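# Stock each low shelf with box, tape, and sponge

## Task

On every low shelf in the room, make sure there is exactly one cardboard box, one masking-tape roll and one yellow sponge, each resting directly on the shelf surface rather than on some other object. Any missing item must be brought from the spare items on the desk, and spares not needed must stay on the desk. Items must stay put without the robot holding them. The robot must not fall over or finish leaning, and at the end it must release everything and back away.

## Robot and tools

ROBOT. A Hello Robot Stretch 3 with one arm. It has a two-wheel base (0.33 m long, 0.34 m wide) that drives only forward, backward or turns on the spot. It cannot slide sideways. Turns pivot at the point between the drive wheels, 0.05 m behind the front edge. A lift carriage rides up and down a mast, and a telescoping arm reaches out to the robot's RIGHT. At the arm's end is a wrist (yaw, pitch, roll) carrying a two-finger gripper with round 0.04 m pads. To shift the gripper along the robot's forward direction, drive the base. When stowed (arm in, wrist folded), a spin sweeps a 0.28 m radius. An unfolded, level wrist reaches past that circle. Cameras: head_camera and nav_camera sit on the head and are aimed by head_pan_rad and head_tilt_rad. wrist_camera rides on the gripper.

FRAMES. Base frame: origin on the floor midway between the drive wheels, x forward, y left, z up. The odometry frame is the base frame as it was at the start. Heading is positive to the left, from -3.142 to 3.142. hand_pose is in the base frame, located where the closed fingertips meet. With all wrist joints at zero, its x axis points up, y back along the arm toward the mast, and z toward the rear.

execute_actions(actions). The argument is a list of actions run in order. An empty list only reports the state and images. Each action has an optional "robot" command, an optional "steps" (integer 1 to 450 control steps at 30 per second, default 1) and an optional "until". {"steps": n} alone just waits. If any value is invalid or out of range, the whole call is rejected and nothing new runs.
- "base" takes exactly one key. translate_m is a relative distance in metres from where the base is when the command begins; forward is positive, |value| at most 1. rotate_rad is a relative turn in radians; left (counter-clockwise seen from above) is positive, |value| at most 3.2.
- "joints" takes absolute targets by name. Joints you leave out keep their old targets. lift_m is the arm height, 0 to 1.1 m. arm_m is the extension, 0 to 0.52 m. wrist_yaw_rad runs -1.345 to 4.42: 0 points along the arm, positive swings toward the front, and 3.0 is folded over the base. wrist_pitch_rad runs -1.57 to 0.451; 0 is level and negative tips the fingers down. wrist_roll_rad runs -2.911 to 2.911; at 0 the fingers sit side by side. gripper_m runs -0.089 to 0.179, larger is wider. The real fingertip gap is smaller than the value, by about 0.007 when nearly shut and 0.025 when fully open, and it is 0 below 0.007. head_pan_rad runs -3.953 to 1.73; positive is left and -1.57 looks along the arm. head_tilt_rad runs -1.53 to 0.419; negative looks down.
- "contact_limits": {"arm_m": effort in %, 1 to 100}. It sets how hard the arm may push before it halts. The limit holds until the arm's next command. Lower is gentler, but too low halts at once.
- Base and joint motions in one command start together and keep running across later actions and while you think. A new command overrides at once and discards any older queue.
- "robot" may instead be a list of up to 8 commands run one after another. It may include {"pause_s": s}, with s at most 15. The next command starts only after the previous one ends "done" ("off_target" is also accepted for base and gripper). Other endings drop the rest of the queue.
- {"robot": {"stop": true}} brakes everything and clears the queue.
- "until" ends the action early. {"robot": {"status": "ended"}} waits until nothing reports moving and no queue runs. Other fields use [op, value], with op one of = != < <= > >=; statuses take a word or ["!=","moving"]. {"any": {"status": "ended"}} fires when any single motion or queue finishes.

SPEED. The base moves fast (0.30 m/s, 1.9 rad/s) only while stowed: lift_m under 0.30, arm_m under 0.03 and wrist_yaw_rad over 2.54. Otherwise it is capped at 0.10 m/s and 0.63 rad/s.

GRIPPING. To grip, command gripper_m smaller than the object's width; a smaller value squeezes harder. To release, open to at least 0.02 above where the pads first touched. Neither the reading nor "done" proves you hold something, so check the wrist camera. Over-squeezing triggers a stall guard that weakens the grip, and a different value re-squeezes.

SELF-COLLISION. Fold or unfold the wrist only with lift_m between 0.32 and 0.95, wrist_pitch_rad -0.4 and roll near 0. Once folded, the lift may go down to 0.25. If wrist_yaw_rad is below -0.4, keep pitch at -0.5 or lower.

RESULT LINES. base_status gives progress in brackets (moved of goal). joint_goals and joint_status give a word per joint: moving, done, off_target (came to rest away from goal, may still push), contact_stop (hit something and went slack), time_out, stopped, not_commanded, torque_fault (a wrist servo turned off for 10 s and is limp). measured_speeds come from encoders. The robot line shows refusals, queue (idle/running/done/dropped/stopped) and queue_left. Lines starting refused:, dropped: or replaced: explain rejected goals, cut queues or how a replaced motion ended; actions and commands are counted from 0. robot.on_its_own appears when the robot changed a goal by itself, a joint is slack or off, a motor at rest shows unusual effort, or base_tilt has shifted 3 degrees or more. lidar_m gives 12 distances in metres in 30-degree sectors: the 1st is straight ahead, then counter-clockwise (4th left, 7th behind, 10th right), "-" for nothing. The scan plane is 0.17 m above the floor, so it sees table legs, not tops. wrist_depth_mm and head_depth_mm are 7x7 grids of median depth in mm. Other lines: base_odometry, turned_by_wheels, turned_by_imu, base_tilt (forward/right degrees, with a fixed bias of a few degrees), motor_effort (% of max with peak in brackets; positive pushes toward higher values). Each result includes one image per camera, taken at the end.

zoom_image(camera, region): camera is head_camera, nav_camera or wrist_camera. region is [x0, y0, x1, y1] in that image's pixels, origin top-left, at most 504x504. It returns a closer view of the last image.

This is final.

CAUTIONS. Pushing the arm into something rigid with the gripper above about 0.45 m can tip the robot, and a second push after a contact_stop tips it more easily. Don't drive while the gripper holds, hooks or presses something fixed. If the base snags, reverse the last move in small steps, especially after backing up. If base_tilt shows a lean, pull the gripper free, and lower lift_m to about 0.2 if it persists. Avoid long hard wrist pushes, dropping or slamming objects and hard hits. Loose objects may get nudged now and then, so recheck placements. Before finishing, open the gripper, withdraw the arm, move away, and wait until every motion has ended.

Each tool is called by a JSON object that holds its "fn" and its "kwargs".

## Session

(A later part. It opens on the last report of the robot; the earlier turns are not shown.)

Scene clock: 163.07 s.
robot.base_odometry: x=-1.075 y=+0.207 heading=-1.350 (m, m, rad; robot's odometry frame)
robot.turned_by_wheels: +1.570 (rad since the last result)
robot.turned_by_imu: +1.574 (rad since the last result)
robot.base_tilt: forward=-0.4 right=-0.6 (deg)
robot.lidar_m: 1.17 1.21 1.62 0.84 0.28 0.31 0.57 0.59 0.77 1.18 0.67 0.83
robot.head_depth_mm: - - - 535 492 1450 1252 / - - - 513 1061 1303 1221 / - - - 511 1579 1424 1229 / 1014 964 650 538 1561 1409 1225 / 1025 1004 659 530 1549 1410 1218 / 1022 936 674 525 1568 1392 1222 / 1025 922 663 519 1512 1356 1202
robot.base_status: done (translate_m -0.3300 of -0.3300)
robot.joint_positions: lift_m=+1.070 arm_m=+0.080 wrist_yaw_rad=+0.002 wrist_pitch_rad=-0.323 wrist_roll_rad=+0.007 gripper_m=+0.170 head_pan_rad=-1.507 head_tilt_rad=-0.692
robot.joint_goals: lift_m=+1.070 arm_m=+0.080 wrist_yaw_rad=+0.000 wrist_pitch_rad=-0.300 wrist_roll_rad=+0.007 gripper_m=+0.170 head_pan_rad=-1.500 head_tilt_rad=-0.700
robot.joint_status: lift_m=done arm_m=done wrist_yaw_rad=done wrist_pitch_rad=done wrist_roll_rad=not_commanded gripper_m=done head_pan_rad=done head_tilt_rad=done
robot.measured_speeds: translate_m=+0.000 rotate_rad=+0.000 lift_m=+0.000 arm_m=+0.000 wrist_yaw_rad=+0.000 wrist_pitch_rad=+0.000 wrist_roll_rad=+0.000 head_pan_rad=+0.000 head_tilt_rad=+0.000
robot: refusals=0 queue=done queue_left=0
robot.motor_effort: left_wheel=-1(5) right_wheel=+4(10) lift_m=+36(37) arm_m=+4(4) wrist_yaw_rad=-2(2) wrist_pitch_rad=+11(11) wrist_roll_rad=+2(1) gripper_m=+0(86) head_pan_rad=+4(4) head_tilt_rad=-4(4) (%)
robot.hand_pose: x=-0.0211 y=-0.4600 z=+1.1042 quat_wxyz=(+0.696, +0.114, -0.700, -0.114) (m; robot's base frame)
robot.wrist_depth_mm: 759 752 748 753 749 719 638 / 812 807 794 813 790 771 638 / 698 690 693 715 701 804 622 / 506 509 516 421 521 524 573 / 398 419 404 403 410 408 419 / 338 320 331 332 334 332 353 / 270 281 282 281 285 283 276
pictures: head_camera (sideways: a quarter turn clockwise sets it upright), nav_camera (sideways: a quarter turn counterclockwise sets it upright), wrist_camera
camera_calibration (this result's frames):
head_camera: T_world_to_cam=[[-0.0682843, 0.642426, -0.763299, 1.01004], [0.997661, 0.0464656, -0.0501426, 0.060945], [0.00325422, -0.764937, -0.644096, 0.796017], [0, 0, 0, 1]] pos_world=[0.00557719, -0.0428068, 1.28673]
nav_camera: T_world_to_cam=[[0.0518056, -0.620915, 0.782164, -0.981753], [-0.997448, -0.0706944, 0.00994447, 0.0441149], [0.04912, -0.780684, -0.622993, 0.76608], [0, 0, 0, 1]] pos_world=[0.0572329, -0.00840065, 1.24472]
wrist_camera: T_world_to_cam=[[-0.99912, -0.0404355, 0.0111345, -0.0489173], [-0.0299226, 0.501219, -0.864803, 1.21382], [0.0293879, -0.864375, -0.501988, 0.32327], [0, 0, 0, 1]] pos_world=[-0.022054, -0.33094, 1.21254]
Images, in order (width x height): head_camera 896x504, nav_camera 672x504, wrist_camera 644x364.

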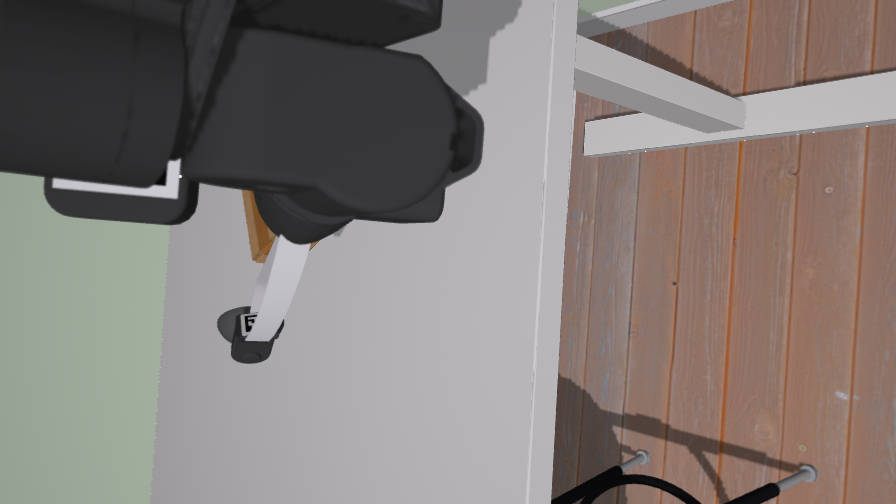

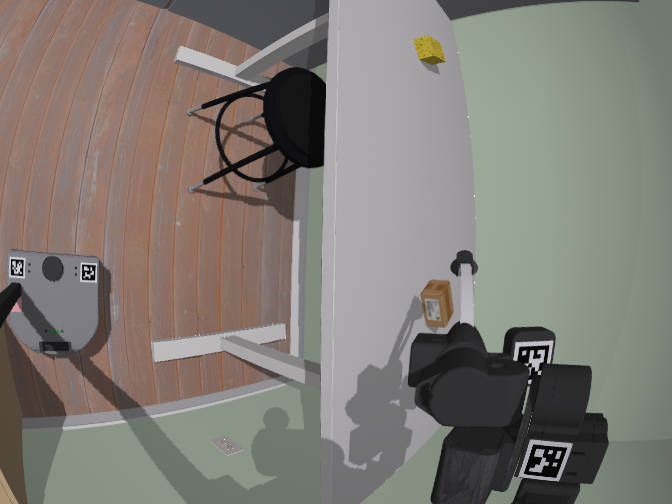

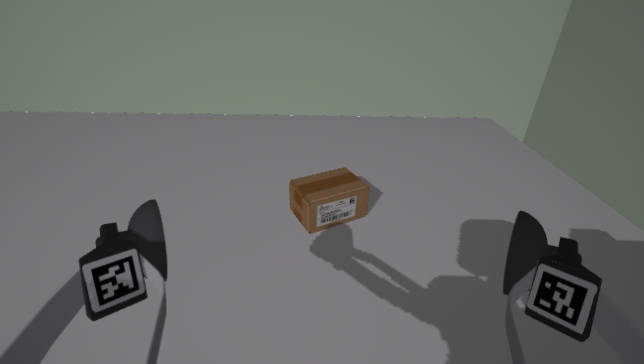

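{"fn": "execute_actions", "kwargs": {"actions": [{"robot":[{"base":{"translate_m":0.015},"joints":{"lift_m":0.95}},{"joints":{"arm_m":0.32}}],"steps":450,"until":{"robot":{"status":"ended"}}}]}}

Scene clock: 170.27 s.
robot.base_odometry: x=-1.071 y=+0.193 heading=-1.350 (m, m, rad; robot's odometry frame)
robot.turned_by_wheels: +0.000 (rad since the last result)
robot.turned_by_imu: +0.000 (rad since the last result)
robot.base_tilt: forward=-0.2 right=-0.5 (deg)
robot.lidar_m: 1.15 1.19 1.60 0.85 0.29 0.31 0.58 0.60 0.77 1.18 0.66 0.82
robot.head_depth_mm: 1008 1072 664 553 490 1436 1252 / 1010 - 645 548 1107 1316 1216 / 1013 1085 - 541 1563 1432 1232 / 1014 978 666 537 1542 1422 1223 / 1020 954 681 531 1552 1405 1221 / 1016 939 674 525 1531 1397 1206 / 1029 922 663 520 1517 1351 1201
robot.base_status: done (translate_m +0.0150 of +0.0150)
robot.joint_positions: lift_m=+0.950 arm_m=+0.320 wrist_yaw_rad=+0.002 wrist_pitch_rad=-0.323 wrist_roll_rad=+0.007 gripper_m=+0.170 head_pan_rad=-1.507 head_tilt_rad=-0.692
robot.joint_goals: lift_m=+0.950 arm_m=+0.320 wrist_yaw_rad=+0.000 wrist_pitch_rad=-0.300 wrist_roll_rad=+0.007 gripper_m=+0.170 head_pan_rad=-1.500 head_tilt_rad=-0.700
robot.joint_status: lift_m=done arm_m=done wrist_yaw_rad=done wrist_pitch_rad=done wrist_roll_rad=not_commanded gripper_m=done head_pan_rad=done head_tilt_rad=done
robot.measured_speeds: translate_m=+0.000 rotate_rad=+0.000 lift_m=+0.000 arm_m=+0.000 wrist_yaw_rad=+0.000 wrist_pitch_rad=+0.000 wrist_roll_rad=+0.000 head_pan_rad=+0.000 head_tilt_rad=+0.000
robot: refusals=0 queue=done queue_left=0
robot.motor_effort: left_wheel=-2(4) right_wheel=+4(9) lift_m=+21(35) arm_m=+4(5) wrist_yaw_rad=-2(2) wrist_pitch_rad=+12(12) wrist_roll_rad=+2(1) gripper_m=+0(0) head_pan_rad=+4(5) head_tilt_rad=-4(4) (%)
robot.hand_pose: x=-0.0211 y=-0.7001 z=+0.9849 quat_wxyz=(+0.696, +0.114, -0.700, -0.114) (m; robot's base frame)
robot.wrist_depth_mm: 558 532 549 531 536 528 519 / 582 572 572 574 563 565 560 / 376 386 384 385 390 399 402 / 275 277 280 281 285 287 291 / 217 227 210 144 148 224 225 / 185 174 174 125 153 180 191 / 148 152 153 138 154 155 151
pictures: head_camera (sideways: a quarter turn clockwise sets it upright), nav_camera (sideways: a quarter turn counterclockwise sets it upright), wrist_camera
camera_calibration (this result's frames):
head_camera: T_world_to_cam=[[-0.0682884, 0.642492, -0.763244, 1.00997], [0.99766, 0.0464697, -0.0501441, 0.060947], [0.0032505, -0.764882, -0.644162, 0.796102], [0, 0, 0, 1]] pos_world=[0.0055771, -0.0428055, 1.28673]
nav_camera: T_world_to_cam=[[0.0518097, -0.620982, 0.782111, -0.981684], [-0.997448, -0.070695, 0.00994388, 0.0441157], [0.0491164, -0.78063, -0.62306, 0.766167], [0, 0, 0, 1]] pos_world=[0.0572325, -0.00839575, 1.24471]
wrist_camera: T_world_to_cam=[[-0.999121, -0.0404225, 0.0111239, -0.0572754], [-0.0299056, 0.501183, -0.864824, 1.23088], [0.0293833, -0.864397, -0.501951, 0.0558459], [0, 0, 0, 1]] pos_world=[-0.0220557, -0.570939, 1.09316]
Images, in order (width x height): head_camera 896x504, nav_camera 672x504, wrist_camera 644x364.

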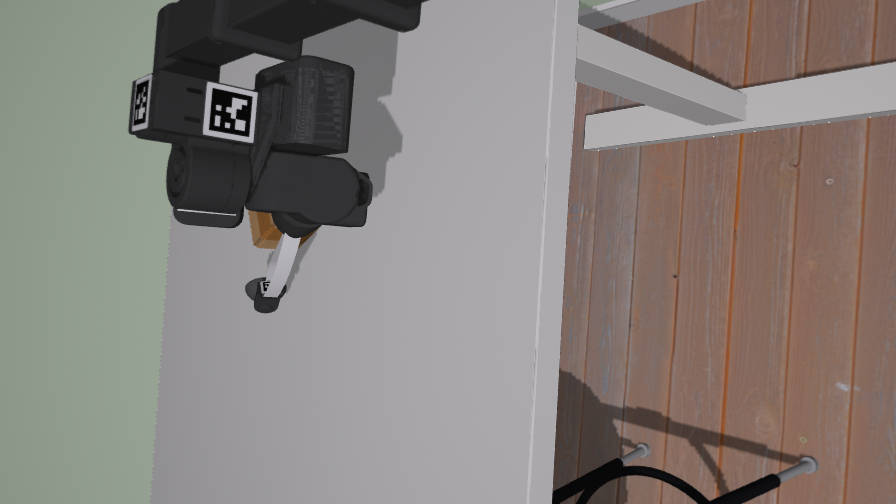

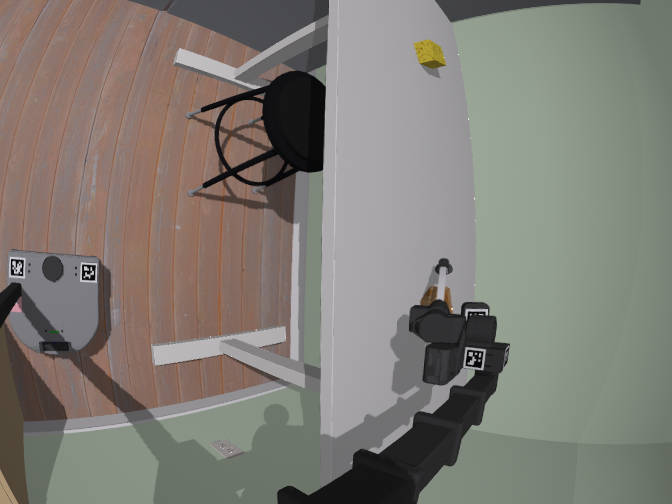

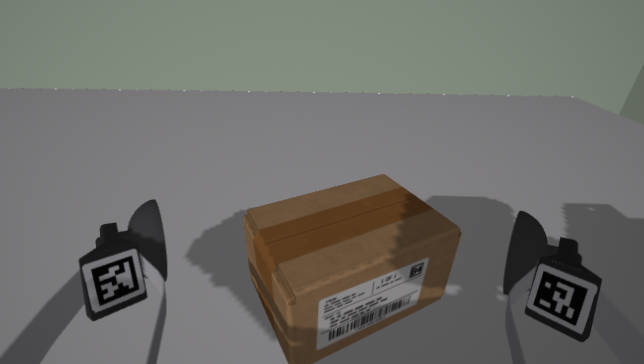

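{"fn": "execute_actions", "kwargs": {"actions": [{"robot":[{"joints":{"arm_m":0.30,"lift_m":0.942}},{"joints":{"gripper_m":0.04}},{"joints":{"lift_m":1.05}}],"steps":450,"until":{"robot":{"status":"ended"}}}]}}

Scene clock: 176.70 s.
robot.base_odometry: x=-1.071 y=+0.193 heading=-1.350 (m, m, rad; robot's odometry frame)
robot.turned_by_wheels: +0.000 (rad since the last result)
robot.turned_by_imu: +0.000 (rad since the last result)
robot.base_tilt: forward=-0.1 right=-0.6 (deg)
robot.lidar_m: 1.15 1.19 1.59 0.85 0.29 0.31 0.58 0.60 0.77 1.18 0.66 0.82
robot.head_depth_mm: 1023 922 721 554 491 1450 1251 / - 904 713 549 1107 1319 1221 / - - 692 543 1571 1422 1239 / 1011 970 692 536 1557 1423 1220 / 1011 954 683 531 1549 1410 1215 / 1020 939 674 525 1538 1399 1213 / 1023 919 662 520 1524 1359 1200
robot.base_status: done (translate_m +0.0150 of +0.0150)
robot.joint_positions: lift_m=+1.050 arm_m=+0.300 wrist_yaw_rad=+0.001 wrist_pitch_rad=-0.323 wrist_roll_rad=+0.007 gripper_m=+0.040 head_pan_rad=-1.507 head_tilt_rad=-0.692
robot.joint_goals: lift_m=+1.050 arm_m=+0.300 wrist_yaw_rad=+0.000 wrist_pitch_rad=-0.300 wrist_roll_rad=+0.007 gripper_m=+0.040 head_pan_rad=-1.500 head_tilt_rad=-0.700
robot.joint_status: lift_m=done arm_m=done wrist_yaw_rad=done wrist_pitch_rad=done wrist_roll_rad=not_commanded gripper_m=done head_pan_rad=done head_tilt_rad=done
robot.measured_speeds: translate_m=+0.000 rotate_rad=+0.000 lift_m=+0.000 arm_m=+0.000 wrist_yaw_rad=+0.000 wrist_pitch_rad=+0.000 wrist_roll_rad=+0.000 head_pan_rad=+0.000 head_tilt_rad=+0.000
robot: refusals=0 queue=done queue_left=0
robot.motor_effort: left_wheel=-2(3) right_wheel=+4(4) lift_m=+36(39) arm_m=-4(6) wrist_yaw_rad=-2(3) wrist_pitch_rad=+12(11) wrist_roll_rad=+1(1) gripper_m=+0(89) head_pan_rad=+5(5) head_tilt_rad=-5(4) (%)
robot.hand_pose: x=-0.0212 y=-0.6805 z=+1.0843 quat_wxyz=(+0.696, +0.114, -0.700, -0.114) (m; robot's base frame)
robot.wrist_depth_mm: 567 567 548 556 549 548 542 / 612 612 604 597 602 593 576 / 633 634 632 632 630 627 610 / 466 463 477 474 478 485 514 / 366 365 373 376 391 380 379 / 305 304 300 245 - 308 313 / 257 259 258 221 262 263 266
pictures: head_camera (sideways: a quarter turn clockwise sets it upright), nav_camera (sideways: a quarter turn counterclockwise sets it upright), wrist_camera
camera_calibration (this result's frames):
head_camera: T_world_to_cam=[[-0.0682883, 0.642492, -0.763244, 1.00997], [0.99766, 0.0464697, -0.0501441, 0.060947], [0.0032505, -0.764882, -0.644162, 0.796102], [0, 0, 0, 1]] pos_world=[0.0055771, -0.0428055, 1.28673]
nav_camera: T_world_to_cam=[[0.0518097, -0.620982, 0.782111, -0.981684], [-0.997448, -0.070695, 0.00994388, 0.0441157], [0.0491164, -0.78063, -0.62306, 0.766167], [0, 0, 0, 1]] pos_world=[0.0572325, -0.00839576, 1.24471]
wrist_camera: T_world_to_cam=[[-0.99913, -0.0402041, 0.0111265, -0.0574984], [-0.0297965, 0.501136, -0.864855, 1.30707], [0.0291949, -0.864434, -0.501898, 0.122511], [0, 0, 0, 1]] pos_world=[-0.0220788, -0.551431, 1.19256]
Images, in order (width x height): head_camera 896x504, nav_camera 672x504, wrist_camera 644x364.

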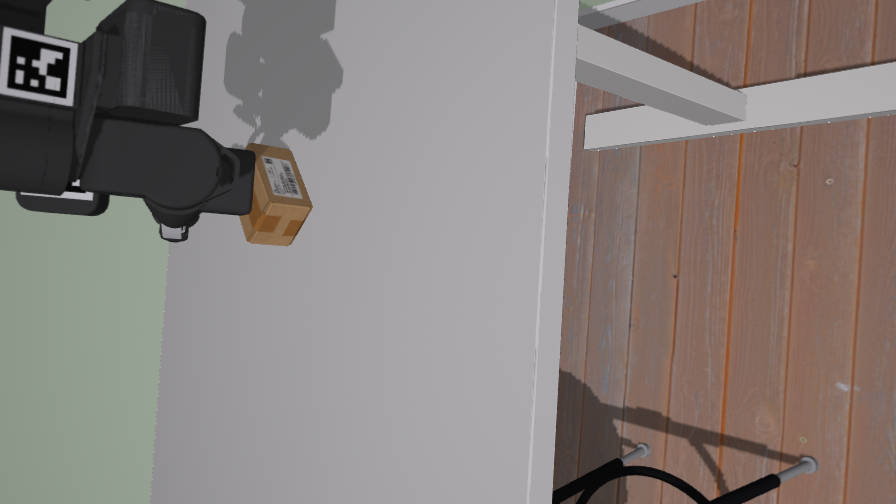

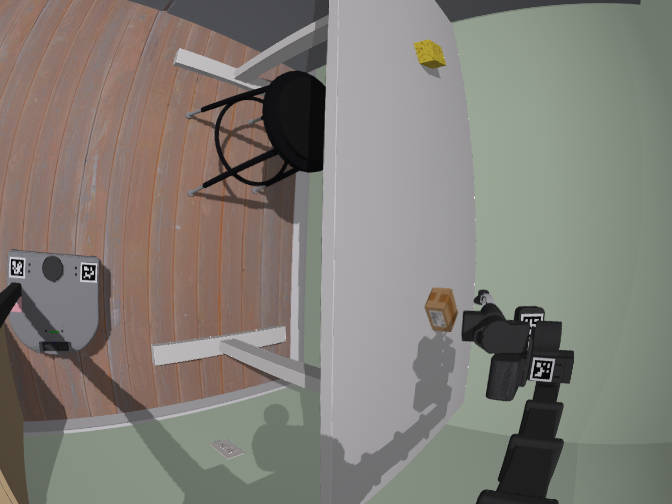

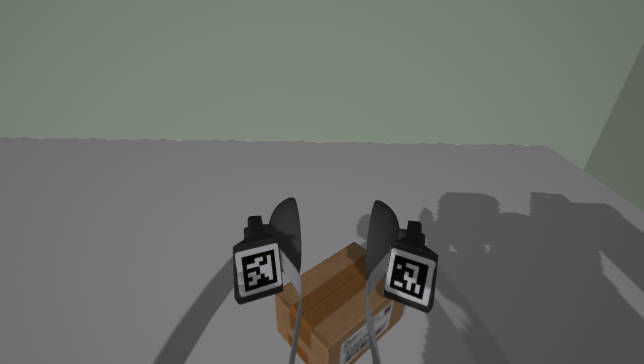

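{"fn": "execute_actions", "kwargs": {"actions": [{"robot":[{"base":{"translate_m":-0.14},"joints":{"wrist_yaw_rad":0.6,"gripper_m":0.17,"arm_m":0.35}},{"joints":{"lift_m":0.99}}],"steps":450,"until":{"robot":{"status":"ended"}}}]}}

Scene clock: 187.77 s.
robot.base_odometry: x=-1.102 y=+0.329 heading=-1.350 (m, m, rad; robot's odometry frame)
robot.turned_by_wheels: +0.000 (rad since the last result)
robot.turned_by_imu: +0.001 (rad since the last result)
robot.base_tilt: forward=-0.1 right=-0.5 (deg)
robot.lidar_m: 1.29 1.34 1.79 0.22 0.22 0.30 0.44 0.46 0.61 0.73 0.75 0.93
robot.head_depth_mm: 979 898 721 555 1192 1297 1204 / 984 - 710 548 1048 1441 1247 / 997 - 673 543 1074 1336 1205 / 1006 - 663 537 1570 1409 1224 / 1025 1005 681 531 1579 1408 1221 / 1024 983 676 526 1561 1396 1213 / 1029 922 665 520 1552 1395 1211
robot.base_status: done (translate_m -0.1400 of -0.1400)
robot.joint_positions: lift_m=+0.990 arm_m=+0.350 wrist_yaw_rad=+0.597 wrist_pitch_rad=-0.323 wrist_roll_rad=+0.007 gripper_m=+0.170 head_pan_rad=-1.507 head_tilt_rad=-0.692
robot.joint_goals: lift_m=+0.990 arm_m=+0.350 wrist_yaw_rad=+0.600 wrist_pitch_rad=-0.300 wrist_roll_rad=+0.007 gripper_m=+0.170 head_pan_rad=-1.500 head_tilt_rad=-0.700
robot.joint_status: lift_m=done arm_m=done wrist_yaw_rad=done wrist_pitch_rad=done wrist_roll_rad=not_commanded gripper_m=done head_pan_rad=done head_tilt_rad=done
robot.measured_speeds: translate_m=+0.000 rotate_rad=+0.000 lift_m=+0.000 arm_m=+0.000 wrist_yaw_rad=+0.000 wrist_pitch_rad=+0.000 wrist_roll_rad=+0.000 head_pan_rad=+0.000 head_tilt_rad=+0.000
robot: refusals=0 queue=done queue_left=0
robot.motor_effort: left_wheel=-1(5) right_wheel=+4(4) lift_m=+22(37) arm_m=+3(3) wrist_yaw_rad=+4(6) wrist_pitch_rad=+11(12) wrist_roll_rad=+1(1) gripper_m=+0(86) head_pan_rad=+5(5) head_tilt_rad=-5(5) (%)
robot.hand_pose: x=+0.1108 y=-0.6894 z=+1.0249 quat_wxyz=(+0.698, +0.314, -0.636, +0.095) (m; robot's base frame)
robot.wrist_depth_mm: 932 - 787 641 556 480 417 / 755 788 783 679 579 507 441 / 481 483 490 499 497 503 461 / 351 355 354 357 363 366 369 / 276 290 279 215 214 284 288 / 236 222 232 183 186 229 244 / 189 195 196 192 197 199 192
pictures: head_camera (sideways: a quarter turn clockwise sets it upright), nav_camera (sideways: a quarter turn counterclockwise sets it upright), wrist_camera
camera_calibration (this result's frames):
head_camera: T_world_to_cam=[[-0.0682883, 0.642492, -0.763244, 1.00997], [0.99766, 0.0464696, -0.0501441, 0.060947], [0.0032504, -0.764882, -0.644162, 0.796102], [0, 0, 0, 1]] pos_world=[0.00557709, -0.0428055, 1.28673]
nav_camera: T_world_to_cam=[[0.0518097, -0.620982, 0.782111, -0.981684], [-0.997448, -0.0706949, 0.00994388, 0.0441157], [0.0491163, -0.78063, -0.62306, 0.766167], [0, 0, 0, 1]] pos_world=[0.0572325, -0.00839576, 1.24471]
wrist_camera: T_world_to_cam=[[-0.804603, -0.593708, 0.0111263, -0.328484], [-0.305761, 0.398165, -0.864855, 1.22367], [0.509042, -0.699267, -0.501898, 0.141867], [0, 0, 0, 1]] pos_world=[0.0376374, -0.583045, 1.13316]
Images, in order (width x height): head_camera 896x504, nav_camera 672x504, wrist_camera 644x364.

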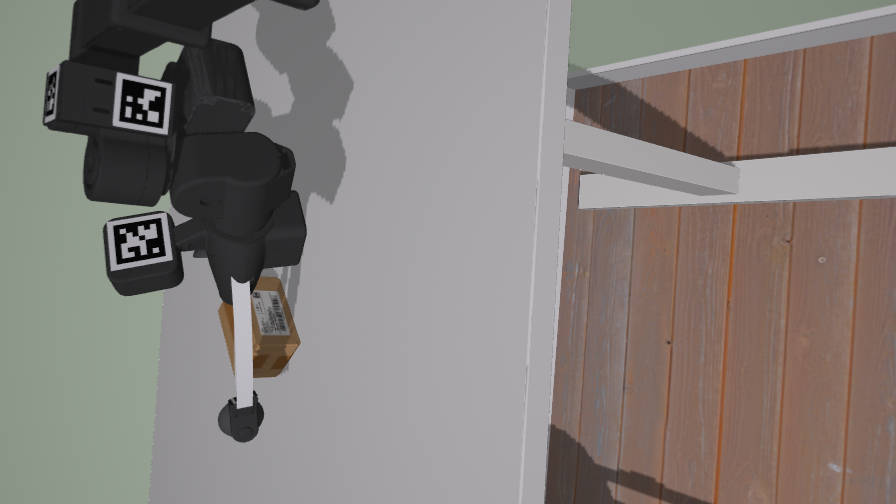

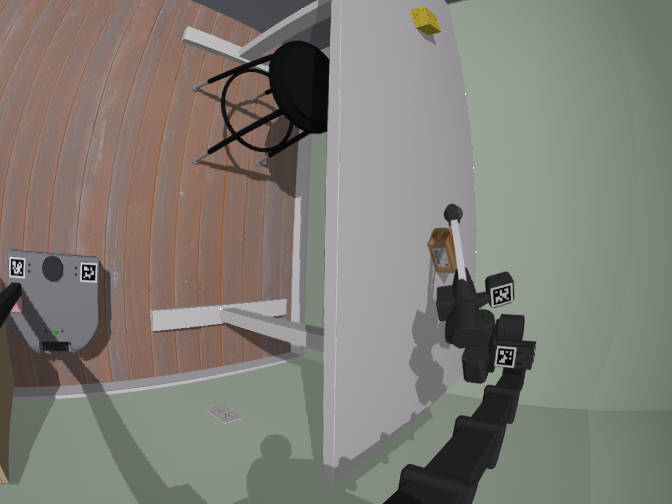

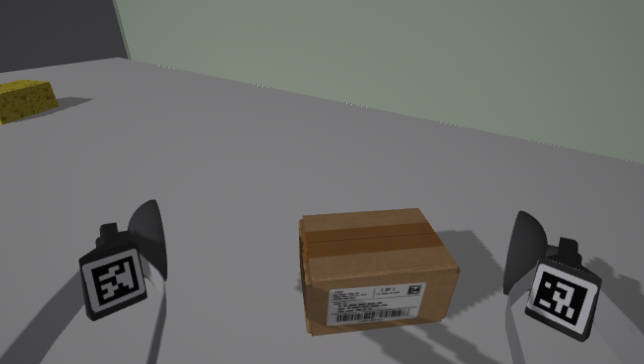

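Well aligned; box slightly right and ahead, so extend a bit.

{"fn": "execute_actions", "kwargs": {"actions": [{"robot":[{"joints":{"arm_m":0.385}},{"joints":{"lift_m":0.942}},{"joints":{"gripper_m":0.06}},{"joints":{"lift_m":1.05}}],"steps":450,"until":{"robot":{"status":"ended"}}}]}}

Scene clock: 196.03 s.
robot.base_odometry: x=-1.102 y=+0.329 heading=-1.350 (m, m, rad; robot's odometry frame)
robot.turned_by_wheels: +0.000 (rad since the last result)
robot.turned_by_imu: +0.000 (rad since the last result)
robot.base_tilt: forward=-0.2 right=-0.6 (deg)
robot.lidar_m: 1.29 1.33 1.79 0.22 0.22 0.30 0.44 0.46 0.61 0.73 0.75 0.93
robot.head_depth_mm: 1014 1050 725 555 1200 1302 1191 / - 959 710 548 1047 1440 1237 / - 887 701 543 1076 1328 1203 / - 876 692 537 1553 1418 1223 / 1011 819 682 531 1577 1411 1224 / 1019 890 671 526 1579 1399 1214 / 1028 923 661 520 1547 1384 1204
robot.base_status: done (translate_m -0.1400 of -0.1400)
robot.joint_positions: lift_m=+1.050 arm_m=+0.385 wrist_yaw_rad=+0.597 wrist_pitch_rad=-0.325 wrist_roll_rad=+0.007 gripper_m=+0.061 head_pan_rad=-1.507 head_tilt_rad=-0.692
robot.joint_goals: lift_m=+1.050 arm_m=+0.385 wrist_yaw_rad=+0.600 wrist_pitch_rad=-0.300 wrist_roll_rad=+0.007 gripper_m=+0.060 head_pan_rad=-1.500 head_tilt_rad=-0.700
robot.joint_status: lift_m=done arm_m=done wrist_yaw_rad=done wrist_pitch_rad=done wrist_roll_rad=not_commanded gripper_m=done head_pan_rad=done head_tilt_rad=done
robot.measured_speeds: translate_m=+0.000 rotate_rad=+0.000 lift_m=+0.000 arm_m=+0.000 wrist_yaw_rad=+0.000 wrist_pitch_rad=+0.000 wrist_roll_rad=+0.000 head_pan_rad=+0.000 head_tilt_rad=+0.000
robot: refusals=0 queue=done queue_left=0
robot.motor_effort: left_wheel=-2(2) right_wheel=+4(4) lift_m=+37(38) arm_m=+3(5) wrist_yaw_rad=+3(3) wrist_pitch_rad=+13(13) wrist_roll_rad=+1(1) gripper_m=-15(93) head_pan_rad=+4(5) head_tilt_rad=-4(5) (%)
robot.hand_pose: x=+0.1108 y=-0.7242 z=+1.0836 quat_wxyz=(+0.699, +0.315, -0.635, +0.094) (m; robot's base frame)
robot.wrist_depth_mm: 916 960 738 610 515 446 395 / 889 - 837 661 557 469 414 / 585 641 648 638 576 504 432 / 463 466 441 166 451 474 451 / 363 366 131 134 136 374 380 / 298 302 142 142 147 316 309 / 256 256 256 257 259 263 262
pictures: head_camera (sideways: a quarter turn clockwise sets it upright), nav_camera (sideways: a quarter turn counterclockwise sets it upright), wrist_camera
camera_calibration (this result's frames):
head_camera: T_world_to_cam=[[-0.0682884, 0.642492, -0.763243, 1.00997], [0.99766, 0.0464698, -0.0501441, 0.060947], [0.00325058, -0.764882, -0.644162, 0.796103], [0, 0, 0, 1]] pos_world=[0.0055771, -0.0428055, 1.28673]
nav_camera: T_world_to_cam=[[0.0518098, -0.620982, 0.782111, -0.981683], [-0.997448, -0.0706951, 0.00994388, 0.0441157], [0.0491164, -0.78063, -0.62306, 0.766167], [0, 0, 0, 1]] pos_world=[0.0572325, -0.00839574, 1.24471]
wrist_camera: T_world_to_cam=[[-0.804338, -0.59407, 0.0110302, -0.349996], [-0.307141, 0.399817, -0.863604, 1.28831], [0.508631, -0.698017, -0.504051, 0.150399], [0, 0, 0, 1]] pos_world=[0.0376802, -0.61803, 1.19226]
Images, in order (width x height): head_camera 896x504, nav_camera 672x504, wrist_camera 644x364.

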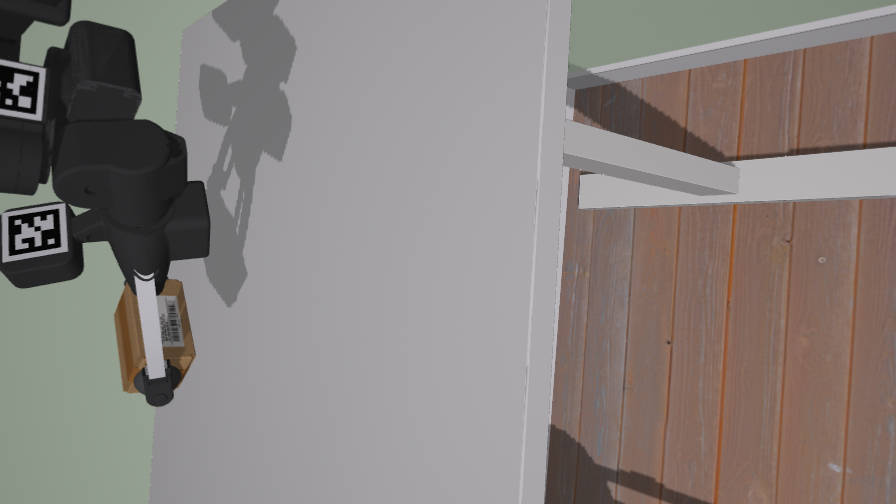

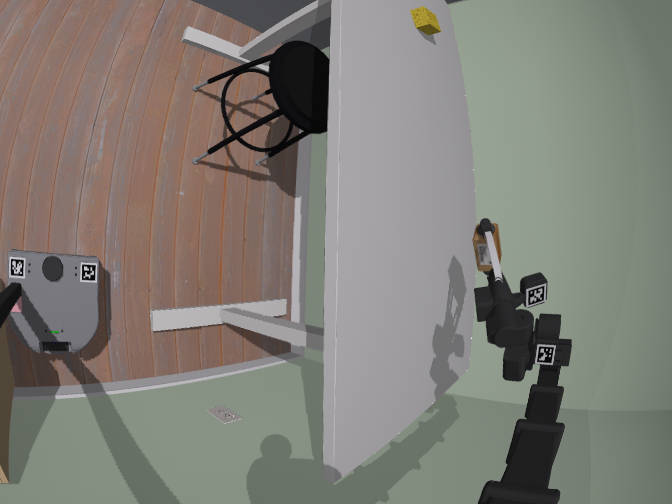

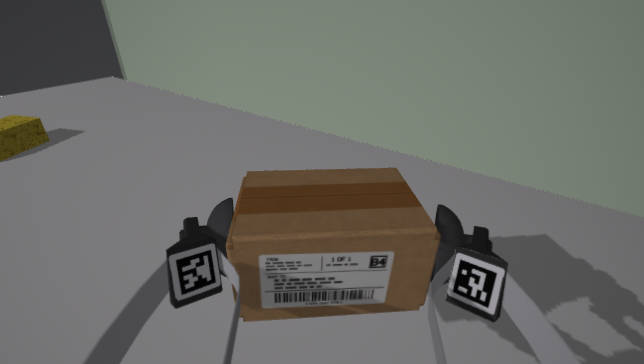

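{"fn": "execute_actions", "kwargs": {"actions": [{"robot":[{"joints":{"arm_m":0,"wrist_yaw_rad":1.5,"wrist_pitch_rad":-0.4}},{"joints":{"lift_m":0.8}},{"joints":{"wrist_yaw_rad":3.0}},{"joints":{"lift_m":0.29}},{"base":{"translate_m":0.66}},{"base":{"rotate_rad":1.57}},{"base":{"translate_m":1.0}},{"base":{"translate_m":1.0}}],"steps":450,"until":{"robot":{"status":"ended"}}},{"steps":450,"until":{"robot":{"status":"ended"}}},{"steps":450,"until":{"robot":{"status":"ended"}}}]}}

Scene clock: 230.40 s.
robot.base_odometry: x=+0.994 y=+0.122 heading=+0.220 (m, m, rad; robot's odometry frame)
robot.turned_by_wheels: +1.570 (rad since the last result)
robot.turned_by_imu: +1.570 (rad since the last result)
robot.base_tilt: forward=-0.1 right=-0.5 (deg)
robot.lidar_m: 0.58 0.61 0.82 1.16 0.95 1.37 2.51 0.84 0.68 2.67 0.89 0.64
robot.head_depth_mm: 3140 3425 2658 1128 1077 1059 1201 / 3181 3379 2748 2107 1624 1377 1233 / 3201 3438 2696 2082 1687 1416 1229 / 3282 3436 2660 2046 1675 1413 1232 / 3188 2931 2661 2034 1659 1403 1222 / 2620 2736 2501 2008 1650 1397 1214 / 1759 1858 1951 1892 1636 1382 1201
robot.base_status: done (translate_m +1.0000 of +1.0000)
robot.joint_positions: lift_m=+0.290 arm_m=+0.000 wrist_yaw_rad=+2.998 wrist_pitch_rad=-0.425 wrist_roll_rad=+0.008 gripper_m=+0.061 head_pan_rad=-1.507 head_tilt_rad=-0.692
robot.joint_goals: lift_m=+0.290 arm_m=+0.000 wrist_yaw_rad=+3.000 wrist_pitch_rad=-0.400 wrist_roll_rad=+0.008 gripper_m=+0.060 head_pan_rad=-1.500 head_tilt_rad=-0.700
robot.joint_status: lift_m=done arm_m=done wrist_yaw_rad=done wrist_pitch_rad=done wrist_roll_rad=not_commanded gripper_m=done head_pan_rad=done head_tilt_rad=done
robot.measured_speeds: translate_m=+0.000 rotate_rad=+0.000 lift_m=+0.000 arm_m=+0.000 wrist_yaw_rad=+0.000 wrist_pitch_rad=+0.000 wrist_roll_rad=+0.000 head_pan_rad=+0.000 head_tilt_rad=+0.000
robot: refusals=0 queue=done queue_left=0
robot.motor_effort: left_wheel=-1(6) right_wheel=+3(14) lift_m=+22(40) arm_m=-4(8) wrist_yaw_rad=+3(3) wrist_pitch_rad=+13(12) wrist_roll_rad=+1(1) gripper_m=-15(15) head_pan_rad=+5(4) head_tilt_rad=-4(4) (%)
robot.hand_pose: x=+0.0108 y=+0.0760 z=+0.3015 quat_wxyz=(+0.199, +0.702, +0.098, +0.676) (m; robot's base frame)
robot.wrist_depth_mm: 750 - - - - 833 591 / 861 - - - - 857 606 / 802 886 917 927 904 838 599 / 683 709 167 167 684 711 627 / 574 579 130 134 137 580 572 / 487 497 139 142 148 502 501 / 434 - - - 428 427 429
pictures: head_camera (sideways: a quarter turn clockwise sets it upright), nav_camera (sideways: a quarter turn counterclockwise sets it upright), wrist_camera
camera_calibration (this result's frames):
head_camera: T_world_to_cam=[[-0.0684129, 0.642716, -0.763044, 1.00971], [0.997651, 0.0466551, -0.0501495, 0.060954], [0.00336802, -0.764682, -0.644398, 0.796409], [0, 0, 0, 1]] pos_world=[0.00558409, -0.0428009, 1.28671]
nav_camera: T_world_to_cam=[[0.051931, -0.621215, 0.781918, -0.981433], [-0.997436, -0.070868, 0.00994176, 0.0441184], [0.049237, -0.780429, -0.623302, 0.766481], [0, 0, 0, 1]] pos_world=[0.0572328, -0.00836937, 1.24471]
wrist_camera: T_world_to_cam=[[0.994542, -0.104108, 0.00690323, -0.0018276], [-0.0555644, -0.58448, -0.809503, 0.31801], [0.0883108, 0.804701, -0.587075, 0.280839], [0, 0, 0, 1]] pos_world=[-0.00531349, -0.0403113, 0.422316]
Images, in order (width x height): head_camera 896x504, nav_camera 672x504, wrist_camera 644x364.

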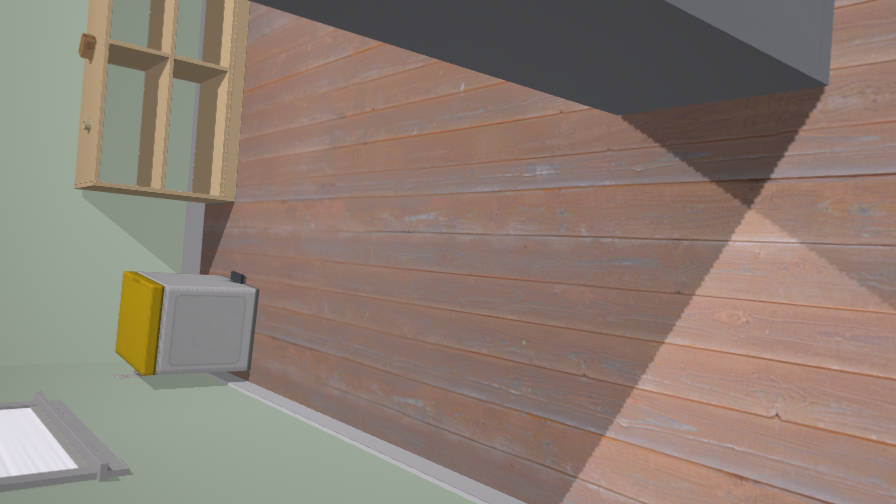

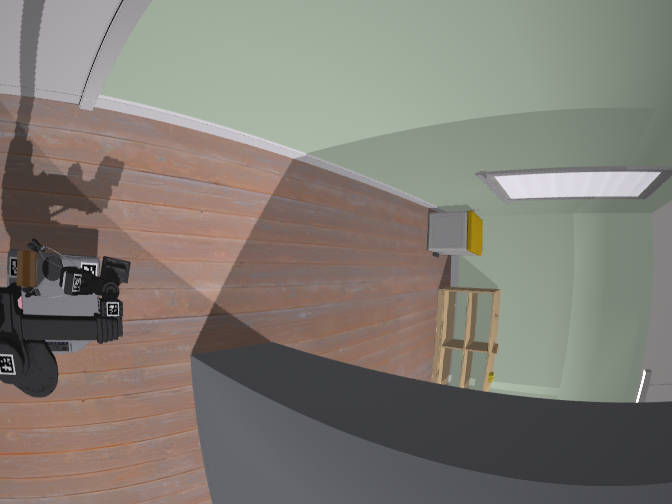

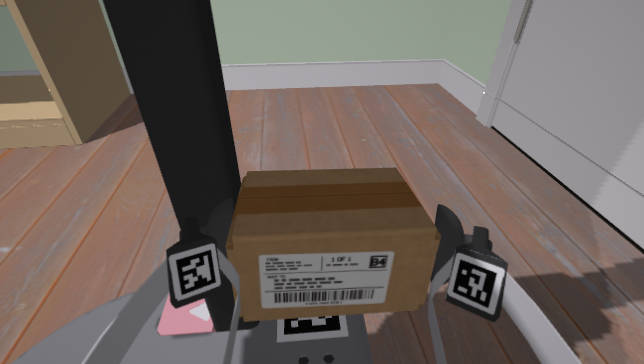

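{"fn": "execute_actions", "kwargs": {"actions": [{"robot":[{"base":{"translate_m":0.05}},{"base":{"rotate_rad":-1.6}},{"base":{"translate_m":1.0}},{"base":{"translate_m":1.0}},{"base":{"translate_m":0.25}},{"base":{"rotate_rad":-1.57}},{"base":{"translate_m":1.0}},{"base":{"translate_m":1.0}}],"steps":450,"until":{"robot":{"status":"ended"}}},{"steps":450,"until":{"robot":{"status":"ended"}}},{"robot":[{"base":{"translate_m":0.3}},{"base":{"rotate_rad":1.57}},{"joints":{"lift_m":0.78}},{"joints":{"wrist_yaw_rad":0}}],"steps":450,"until":{"robot":{"status":"ended"}}}]}}

Scene clock: 275.77 s.
robot.base_odometry: x=-0.787 y=-2.515 heading=-1.380 (m, m, rad; robot's odometry frame)
robot.turned_by_wheels: -1.600 (rad since the last result)
robot.turned_by_imu: -1.594 (rad since the last result)
robot.base_tilt: forward=+0.0 right=-0.6 (deg)
robot.lidar_m: 1.48 1.44 1.90 2.66 2.33 1.51 1.10 0.82 0.40 0.40 0.69 0.59
robot.head_depth_mm: 667 746 849 976 904 760 936 / 669 746 846 973 895 751 946 / 669 749 850 980 832 702 - / 670 748 848 984 881 542 - / 672 751 852 972 870 723 906 / 671 751 850 967 865 731 920 / 673 752 852 961 859 727 911
robot.base_status: done (rotate_rad +1.5699 of +1.5700)
robot.joint_positions: lift_m=+0.780 arm_m=+0.000 wrist_yaw_rad=+0.003 wrist_pitch_rad=-0.425 wrist_roll_rad=+0.008 gripper_m=+0.061 head_pan_rad=-1.507 head_tilt_rad=-0.692
robot.joint_goals: lift_m=+0.780 arm_m=+0.000 wrist_yaw_rad=+0.000 wrist_pitch_rad=-0.400 wrist_roll_rad=+0.008 gripper_m=+0.060 head_pan_rad=-1.500 head_tilt_rad=-0.700
robot.joint_status: lift_m=done arm_m=done wrist_yaw_rad=done wrist_pitch_rad=done wrist_roll_rad=not_commanded gripper_m=done head_pan_rad=done head_tilt_rad=done
robot.measured_speeds: translate_m=+0.000 rotate_rad=+0.000 lift_m=+0.000 arm_m=+0.000 wrist_yaw_rad=+0.000 wrist_pitch_rad=+0.000 wrist_roll_rad=+0.000 head_pan_rad=+0.000 head_tilt_rad=+0.000
robot: refusals=0 queue=done queue_left=0
robot.motor_effort: left_wheel=-2(9) right_wheel=+4(15) lift_m=+37(36) arm_m=-4(4) wrist_yaw_rad=-4(8) wrist_pitch_rad=+13(13) wrist_roll_rad=+1(1) gripper_m=-16(15) head_pan_rad=+4(4) head_tilt_rad=-4(4) (%)
robot.hand_pose: x=-0.0208 y=-0.3688 z=+0.7908 quat_wxyz=(+0.689, +0.150, -0.693, -0.149) (m; robot's base frame)
robot.wrist_depth_mm: 491 494 491 486 496 491 483 / 536 533 532 531 530 542 535 / 592 582 594 593 584 586 588 / 501 501 479 167 483 516 514 / 412 415 131 134 136 423 420 / 349 349 142 142 148 370 356 / 302 307 305 305 304 306 310
pictures: head_camera (sideways: a quarter turn clockwise sets it upright), nav_camera (sideways: a quarter turn counterclockwise sets it upright), wrist_camera
camera_calibration (this result's frames):
head_camera: T_world_to_cam=[[-0.0684864, 0.642825, -0.762946, 1.00958], [0.997646, 0.0467652, -0.0501521, 0.0609574], [0.00344033, -0.764585, -0.644514, 0.796559], [0, 0, 0, 1]] pos_world=[0.00558834, -0.0427986, 1.28671]
nav_camera: T_world_to_cam=[[0.0520025, -0.621328, 0.781823, -0.98131], [-0.997429, -0.070972, 0.00994072, 0.0441197], [0.0493111, -0.78033, -0.623421, 0.766635], [0, 0, 0, 1]] pos_world=[0.0572331, -0.00835547, 1.24471]
wrist_camera: T_world_to_cam=[[-0.999065, -0.0426775, 0.00689073, -0.0389074], [-0.0306321, 0.586392, -0.809448, 0.884669], [0.0305046, -0.808903, -0.587151, 0.332674], [0, 0, 0, 1]] pos_world=[-0.0219199, -0.251322, 0.911692]
Images, in order (width x height): head_camera 896x504, nav_camera 672x504, wrist_camera 644x364.

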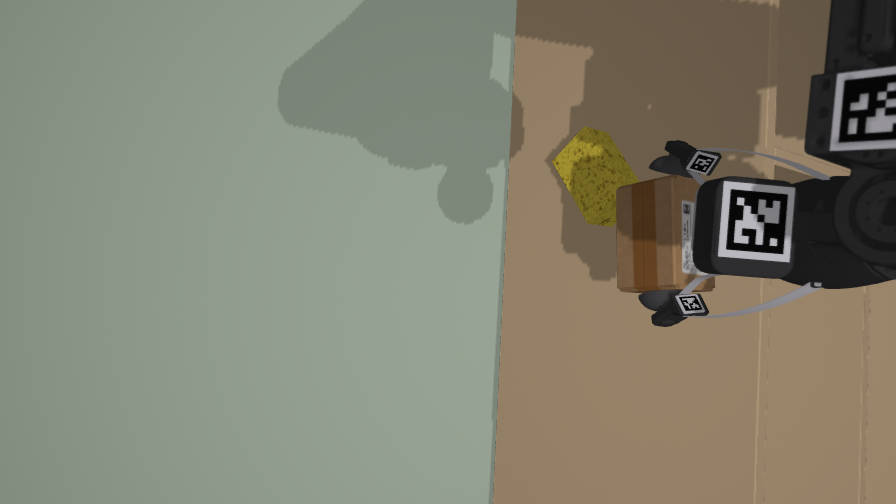

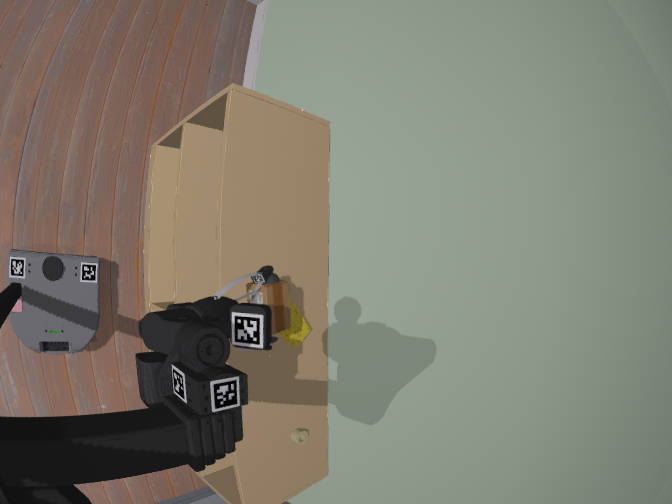

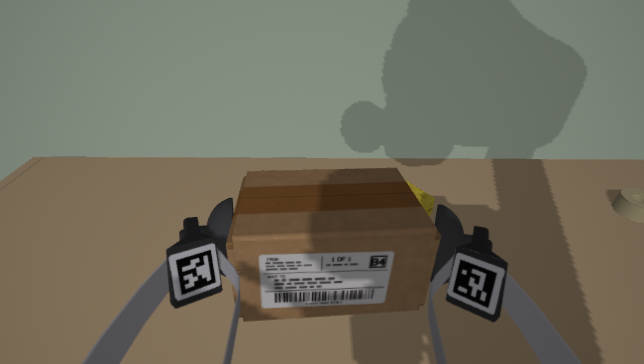

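{"fn": "execute_actions", "kwargs": {"actions": [{"robot":[{"base":{"translate_m":0.25},"joints":{"arm_m":0.18,"wrist_pitch_rad":-0.3}},{"joints":{"lift_m":0.61}},{"joints":{"gripper_m":0.15}},{"joints":{"lift_m":0.75}},{"joints":{"arm_m":0}}],"steps":450,"until":{"robot":{"status":"ended"}}}]}}

Scene clock: 290.20 s.
robot.base_odometry: x=-0.740 y=-2.761 heading=-1.380 (m, m, rad; robot's odometry frame)
robot.turned_by_wheels: +0.000 (rad since the last result)
robot.turned_by_imu: +0.000 (rad since the last result)
robot.base_tilt: forward=-0.1 right=-0.6 (deg)
robot.lidar_m: 1.23 1.26 1.28 2.61 2.41 1.71 1.35 1.05 0.53 0.78 0.42 1.06
robot.head_depth_mm: 655 732 830 958 906 759 914 / 658 736 828 959 896 754 910 / 655 734 832 959 886 764 903 / 660 740 832 960 833 760 - / 659 738 837 966 871 721 887 / 658 737 838 967 862 733 883 / 659 736 838 969 1060 728 832
robot.base_status: done (translate_m +0.2500 of +0.2500)
robot.joint_positions: lift_m=+0.750 arm_m=+0.000 wrist_yaw_rad=+0.002 wrist_pitch_rad=-0.324 wrist_roll_rad=+0.008 gripper_m=+0.150 head_pan_rad=-1.507 head_tilt_rad=-0.692
robot.joint_goals: lift_m=+0.750 arm_m=+0.000 wrist_yaw_rad=+0.000 wrist_pitch_rad=-0.300 wrist_roll_rad=+0.008 gripper_m=+0.150 head_pan_rad=-1.500 head_tilt_rad=-0.700
robot.joint_status: lift_m=done arm_m=done wrist_yaw_rad=done wrist_pitch_rad=done wrist_roll_rad=not_commanded gripper_m=done head_pan_rad=done head_tilt_rad=done
robot.measured_speeds: translate_m=+0.000 rotate_rad=+0.000 lift_m=+0.000 arm_m=+0.000 wrist_yaw_rad=+0.000 wrist_pitch_rad=+0.000 wrist_roll_rad=+0.000 head_pan_rad=+0.000 head_tilt_rad=+0.000
robot: refusals=0 queue=done queue_left=0
robot.motor_effort: left_wheel=-1(3) right_wheel=+3(10) lift_m=+36(36) arm_m=-4(1) wrist_yaw_rad=-2(4) wrist_pitch_rad=+12(20) wrist_roll_rad=+1(1) gripper_m=+0(87) head_pan_rad=+4(5) head_tilt_rad=-4(4) (%)
robot.hand_pose: x=-0.0211 y=-0.3805 z=+0.7840 quat_wxyz=(+0.696, +0.114, -0.700, -0.114) (m; robot's base frame)
robot.wrist_depth_mm: 467 472 473 470 464 473 474 / 505 507 505 515 506 513 508 / 553 558 550 551 549 557 548 / 606 594 583 592 583 581 576 / 656 646 431 377 437 466 375 / 735 - 353 357 365 349 355 / 805 301 302 301 305 308 308
pictures: head_camera (sideways: a quarter turn clockwise sets it upright), nav_camera (sideways: a quarter turn counterclockwise sets it upright), wrist_camera
camera_calibration (this result's frames):
head_camera: T_world_to_cam=[[-0.0684866, 0.642825, -0.762946, 1.00958], [0.997646, 0.0467655, -0.0501521, 0.0609574], [0.0034405, -0.764585, -0.644514, 0.796559], [0, 0, 0, 1]] pos_world=[0.00558835, -0.0427986, 1.28671]
nav_camera: T_world_to_cam=[[0.0520026, -0.621328, 0.781823, -0.98131], [-0.997429, -0.0709722, 0.00994072, 0.0441197], [0.0493113, -0.78033, -0.623421, 0.766635], [0, 0, 0, 1]] pos_world=[0.0572331, -0.00835545, 1.24471]
wrist_camera: T_world_to_cam=[[-0.999124, -0.04042, 0.0108357, -0.0418798], [-0.0296819, 0.501974, -0.864373, 0.896984], [0.0294987, -0.863938, -0.502734, 0.232062], [0, 0, 0, 1]] pos_world=[-0.0220644, -0.251469, 0.892448]
Images, in order (width x height): head_camera 896x504, nav_camera 672x504, wrist_camera 644x364.

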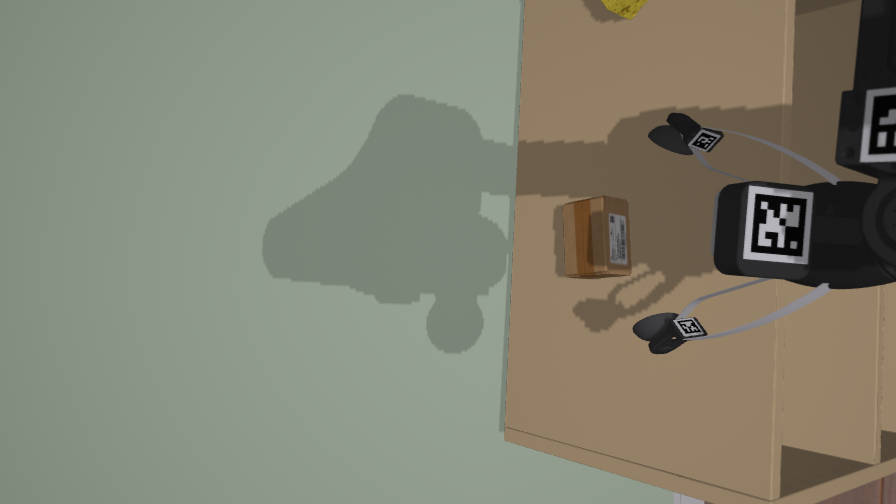

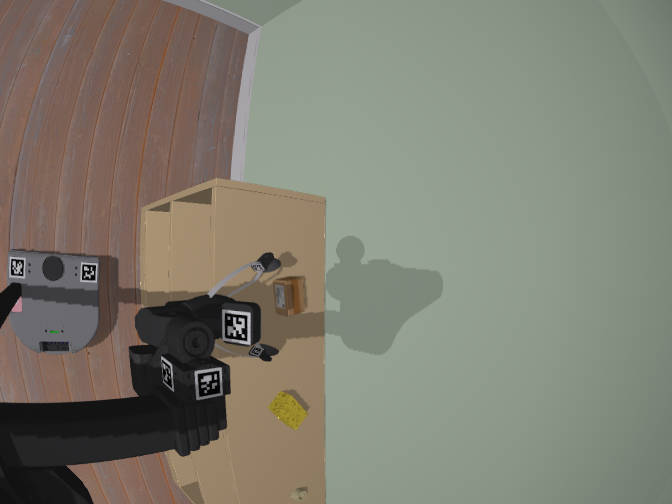

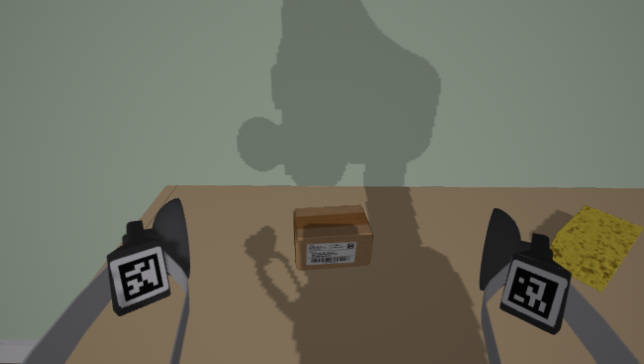

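{"fn": "finished_scene", "kwargs": {"scene": 2}}

The scene is finished: the task was done.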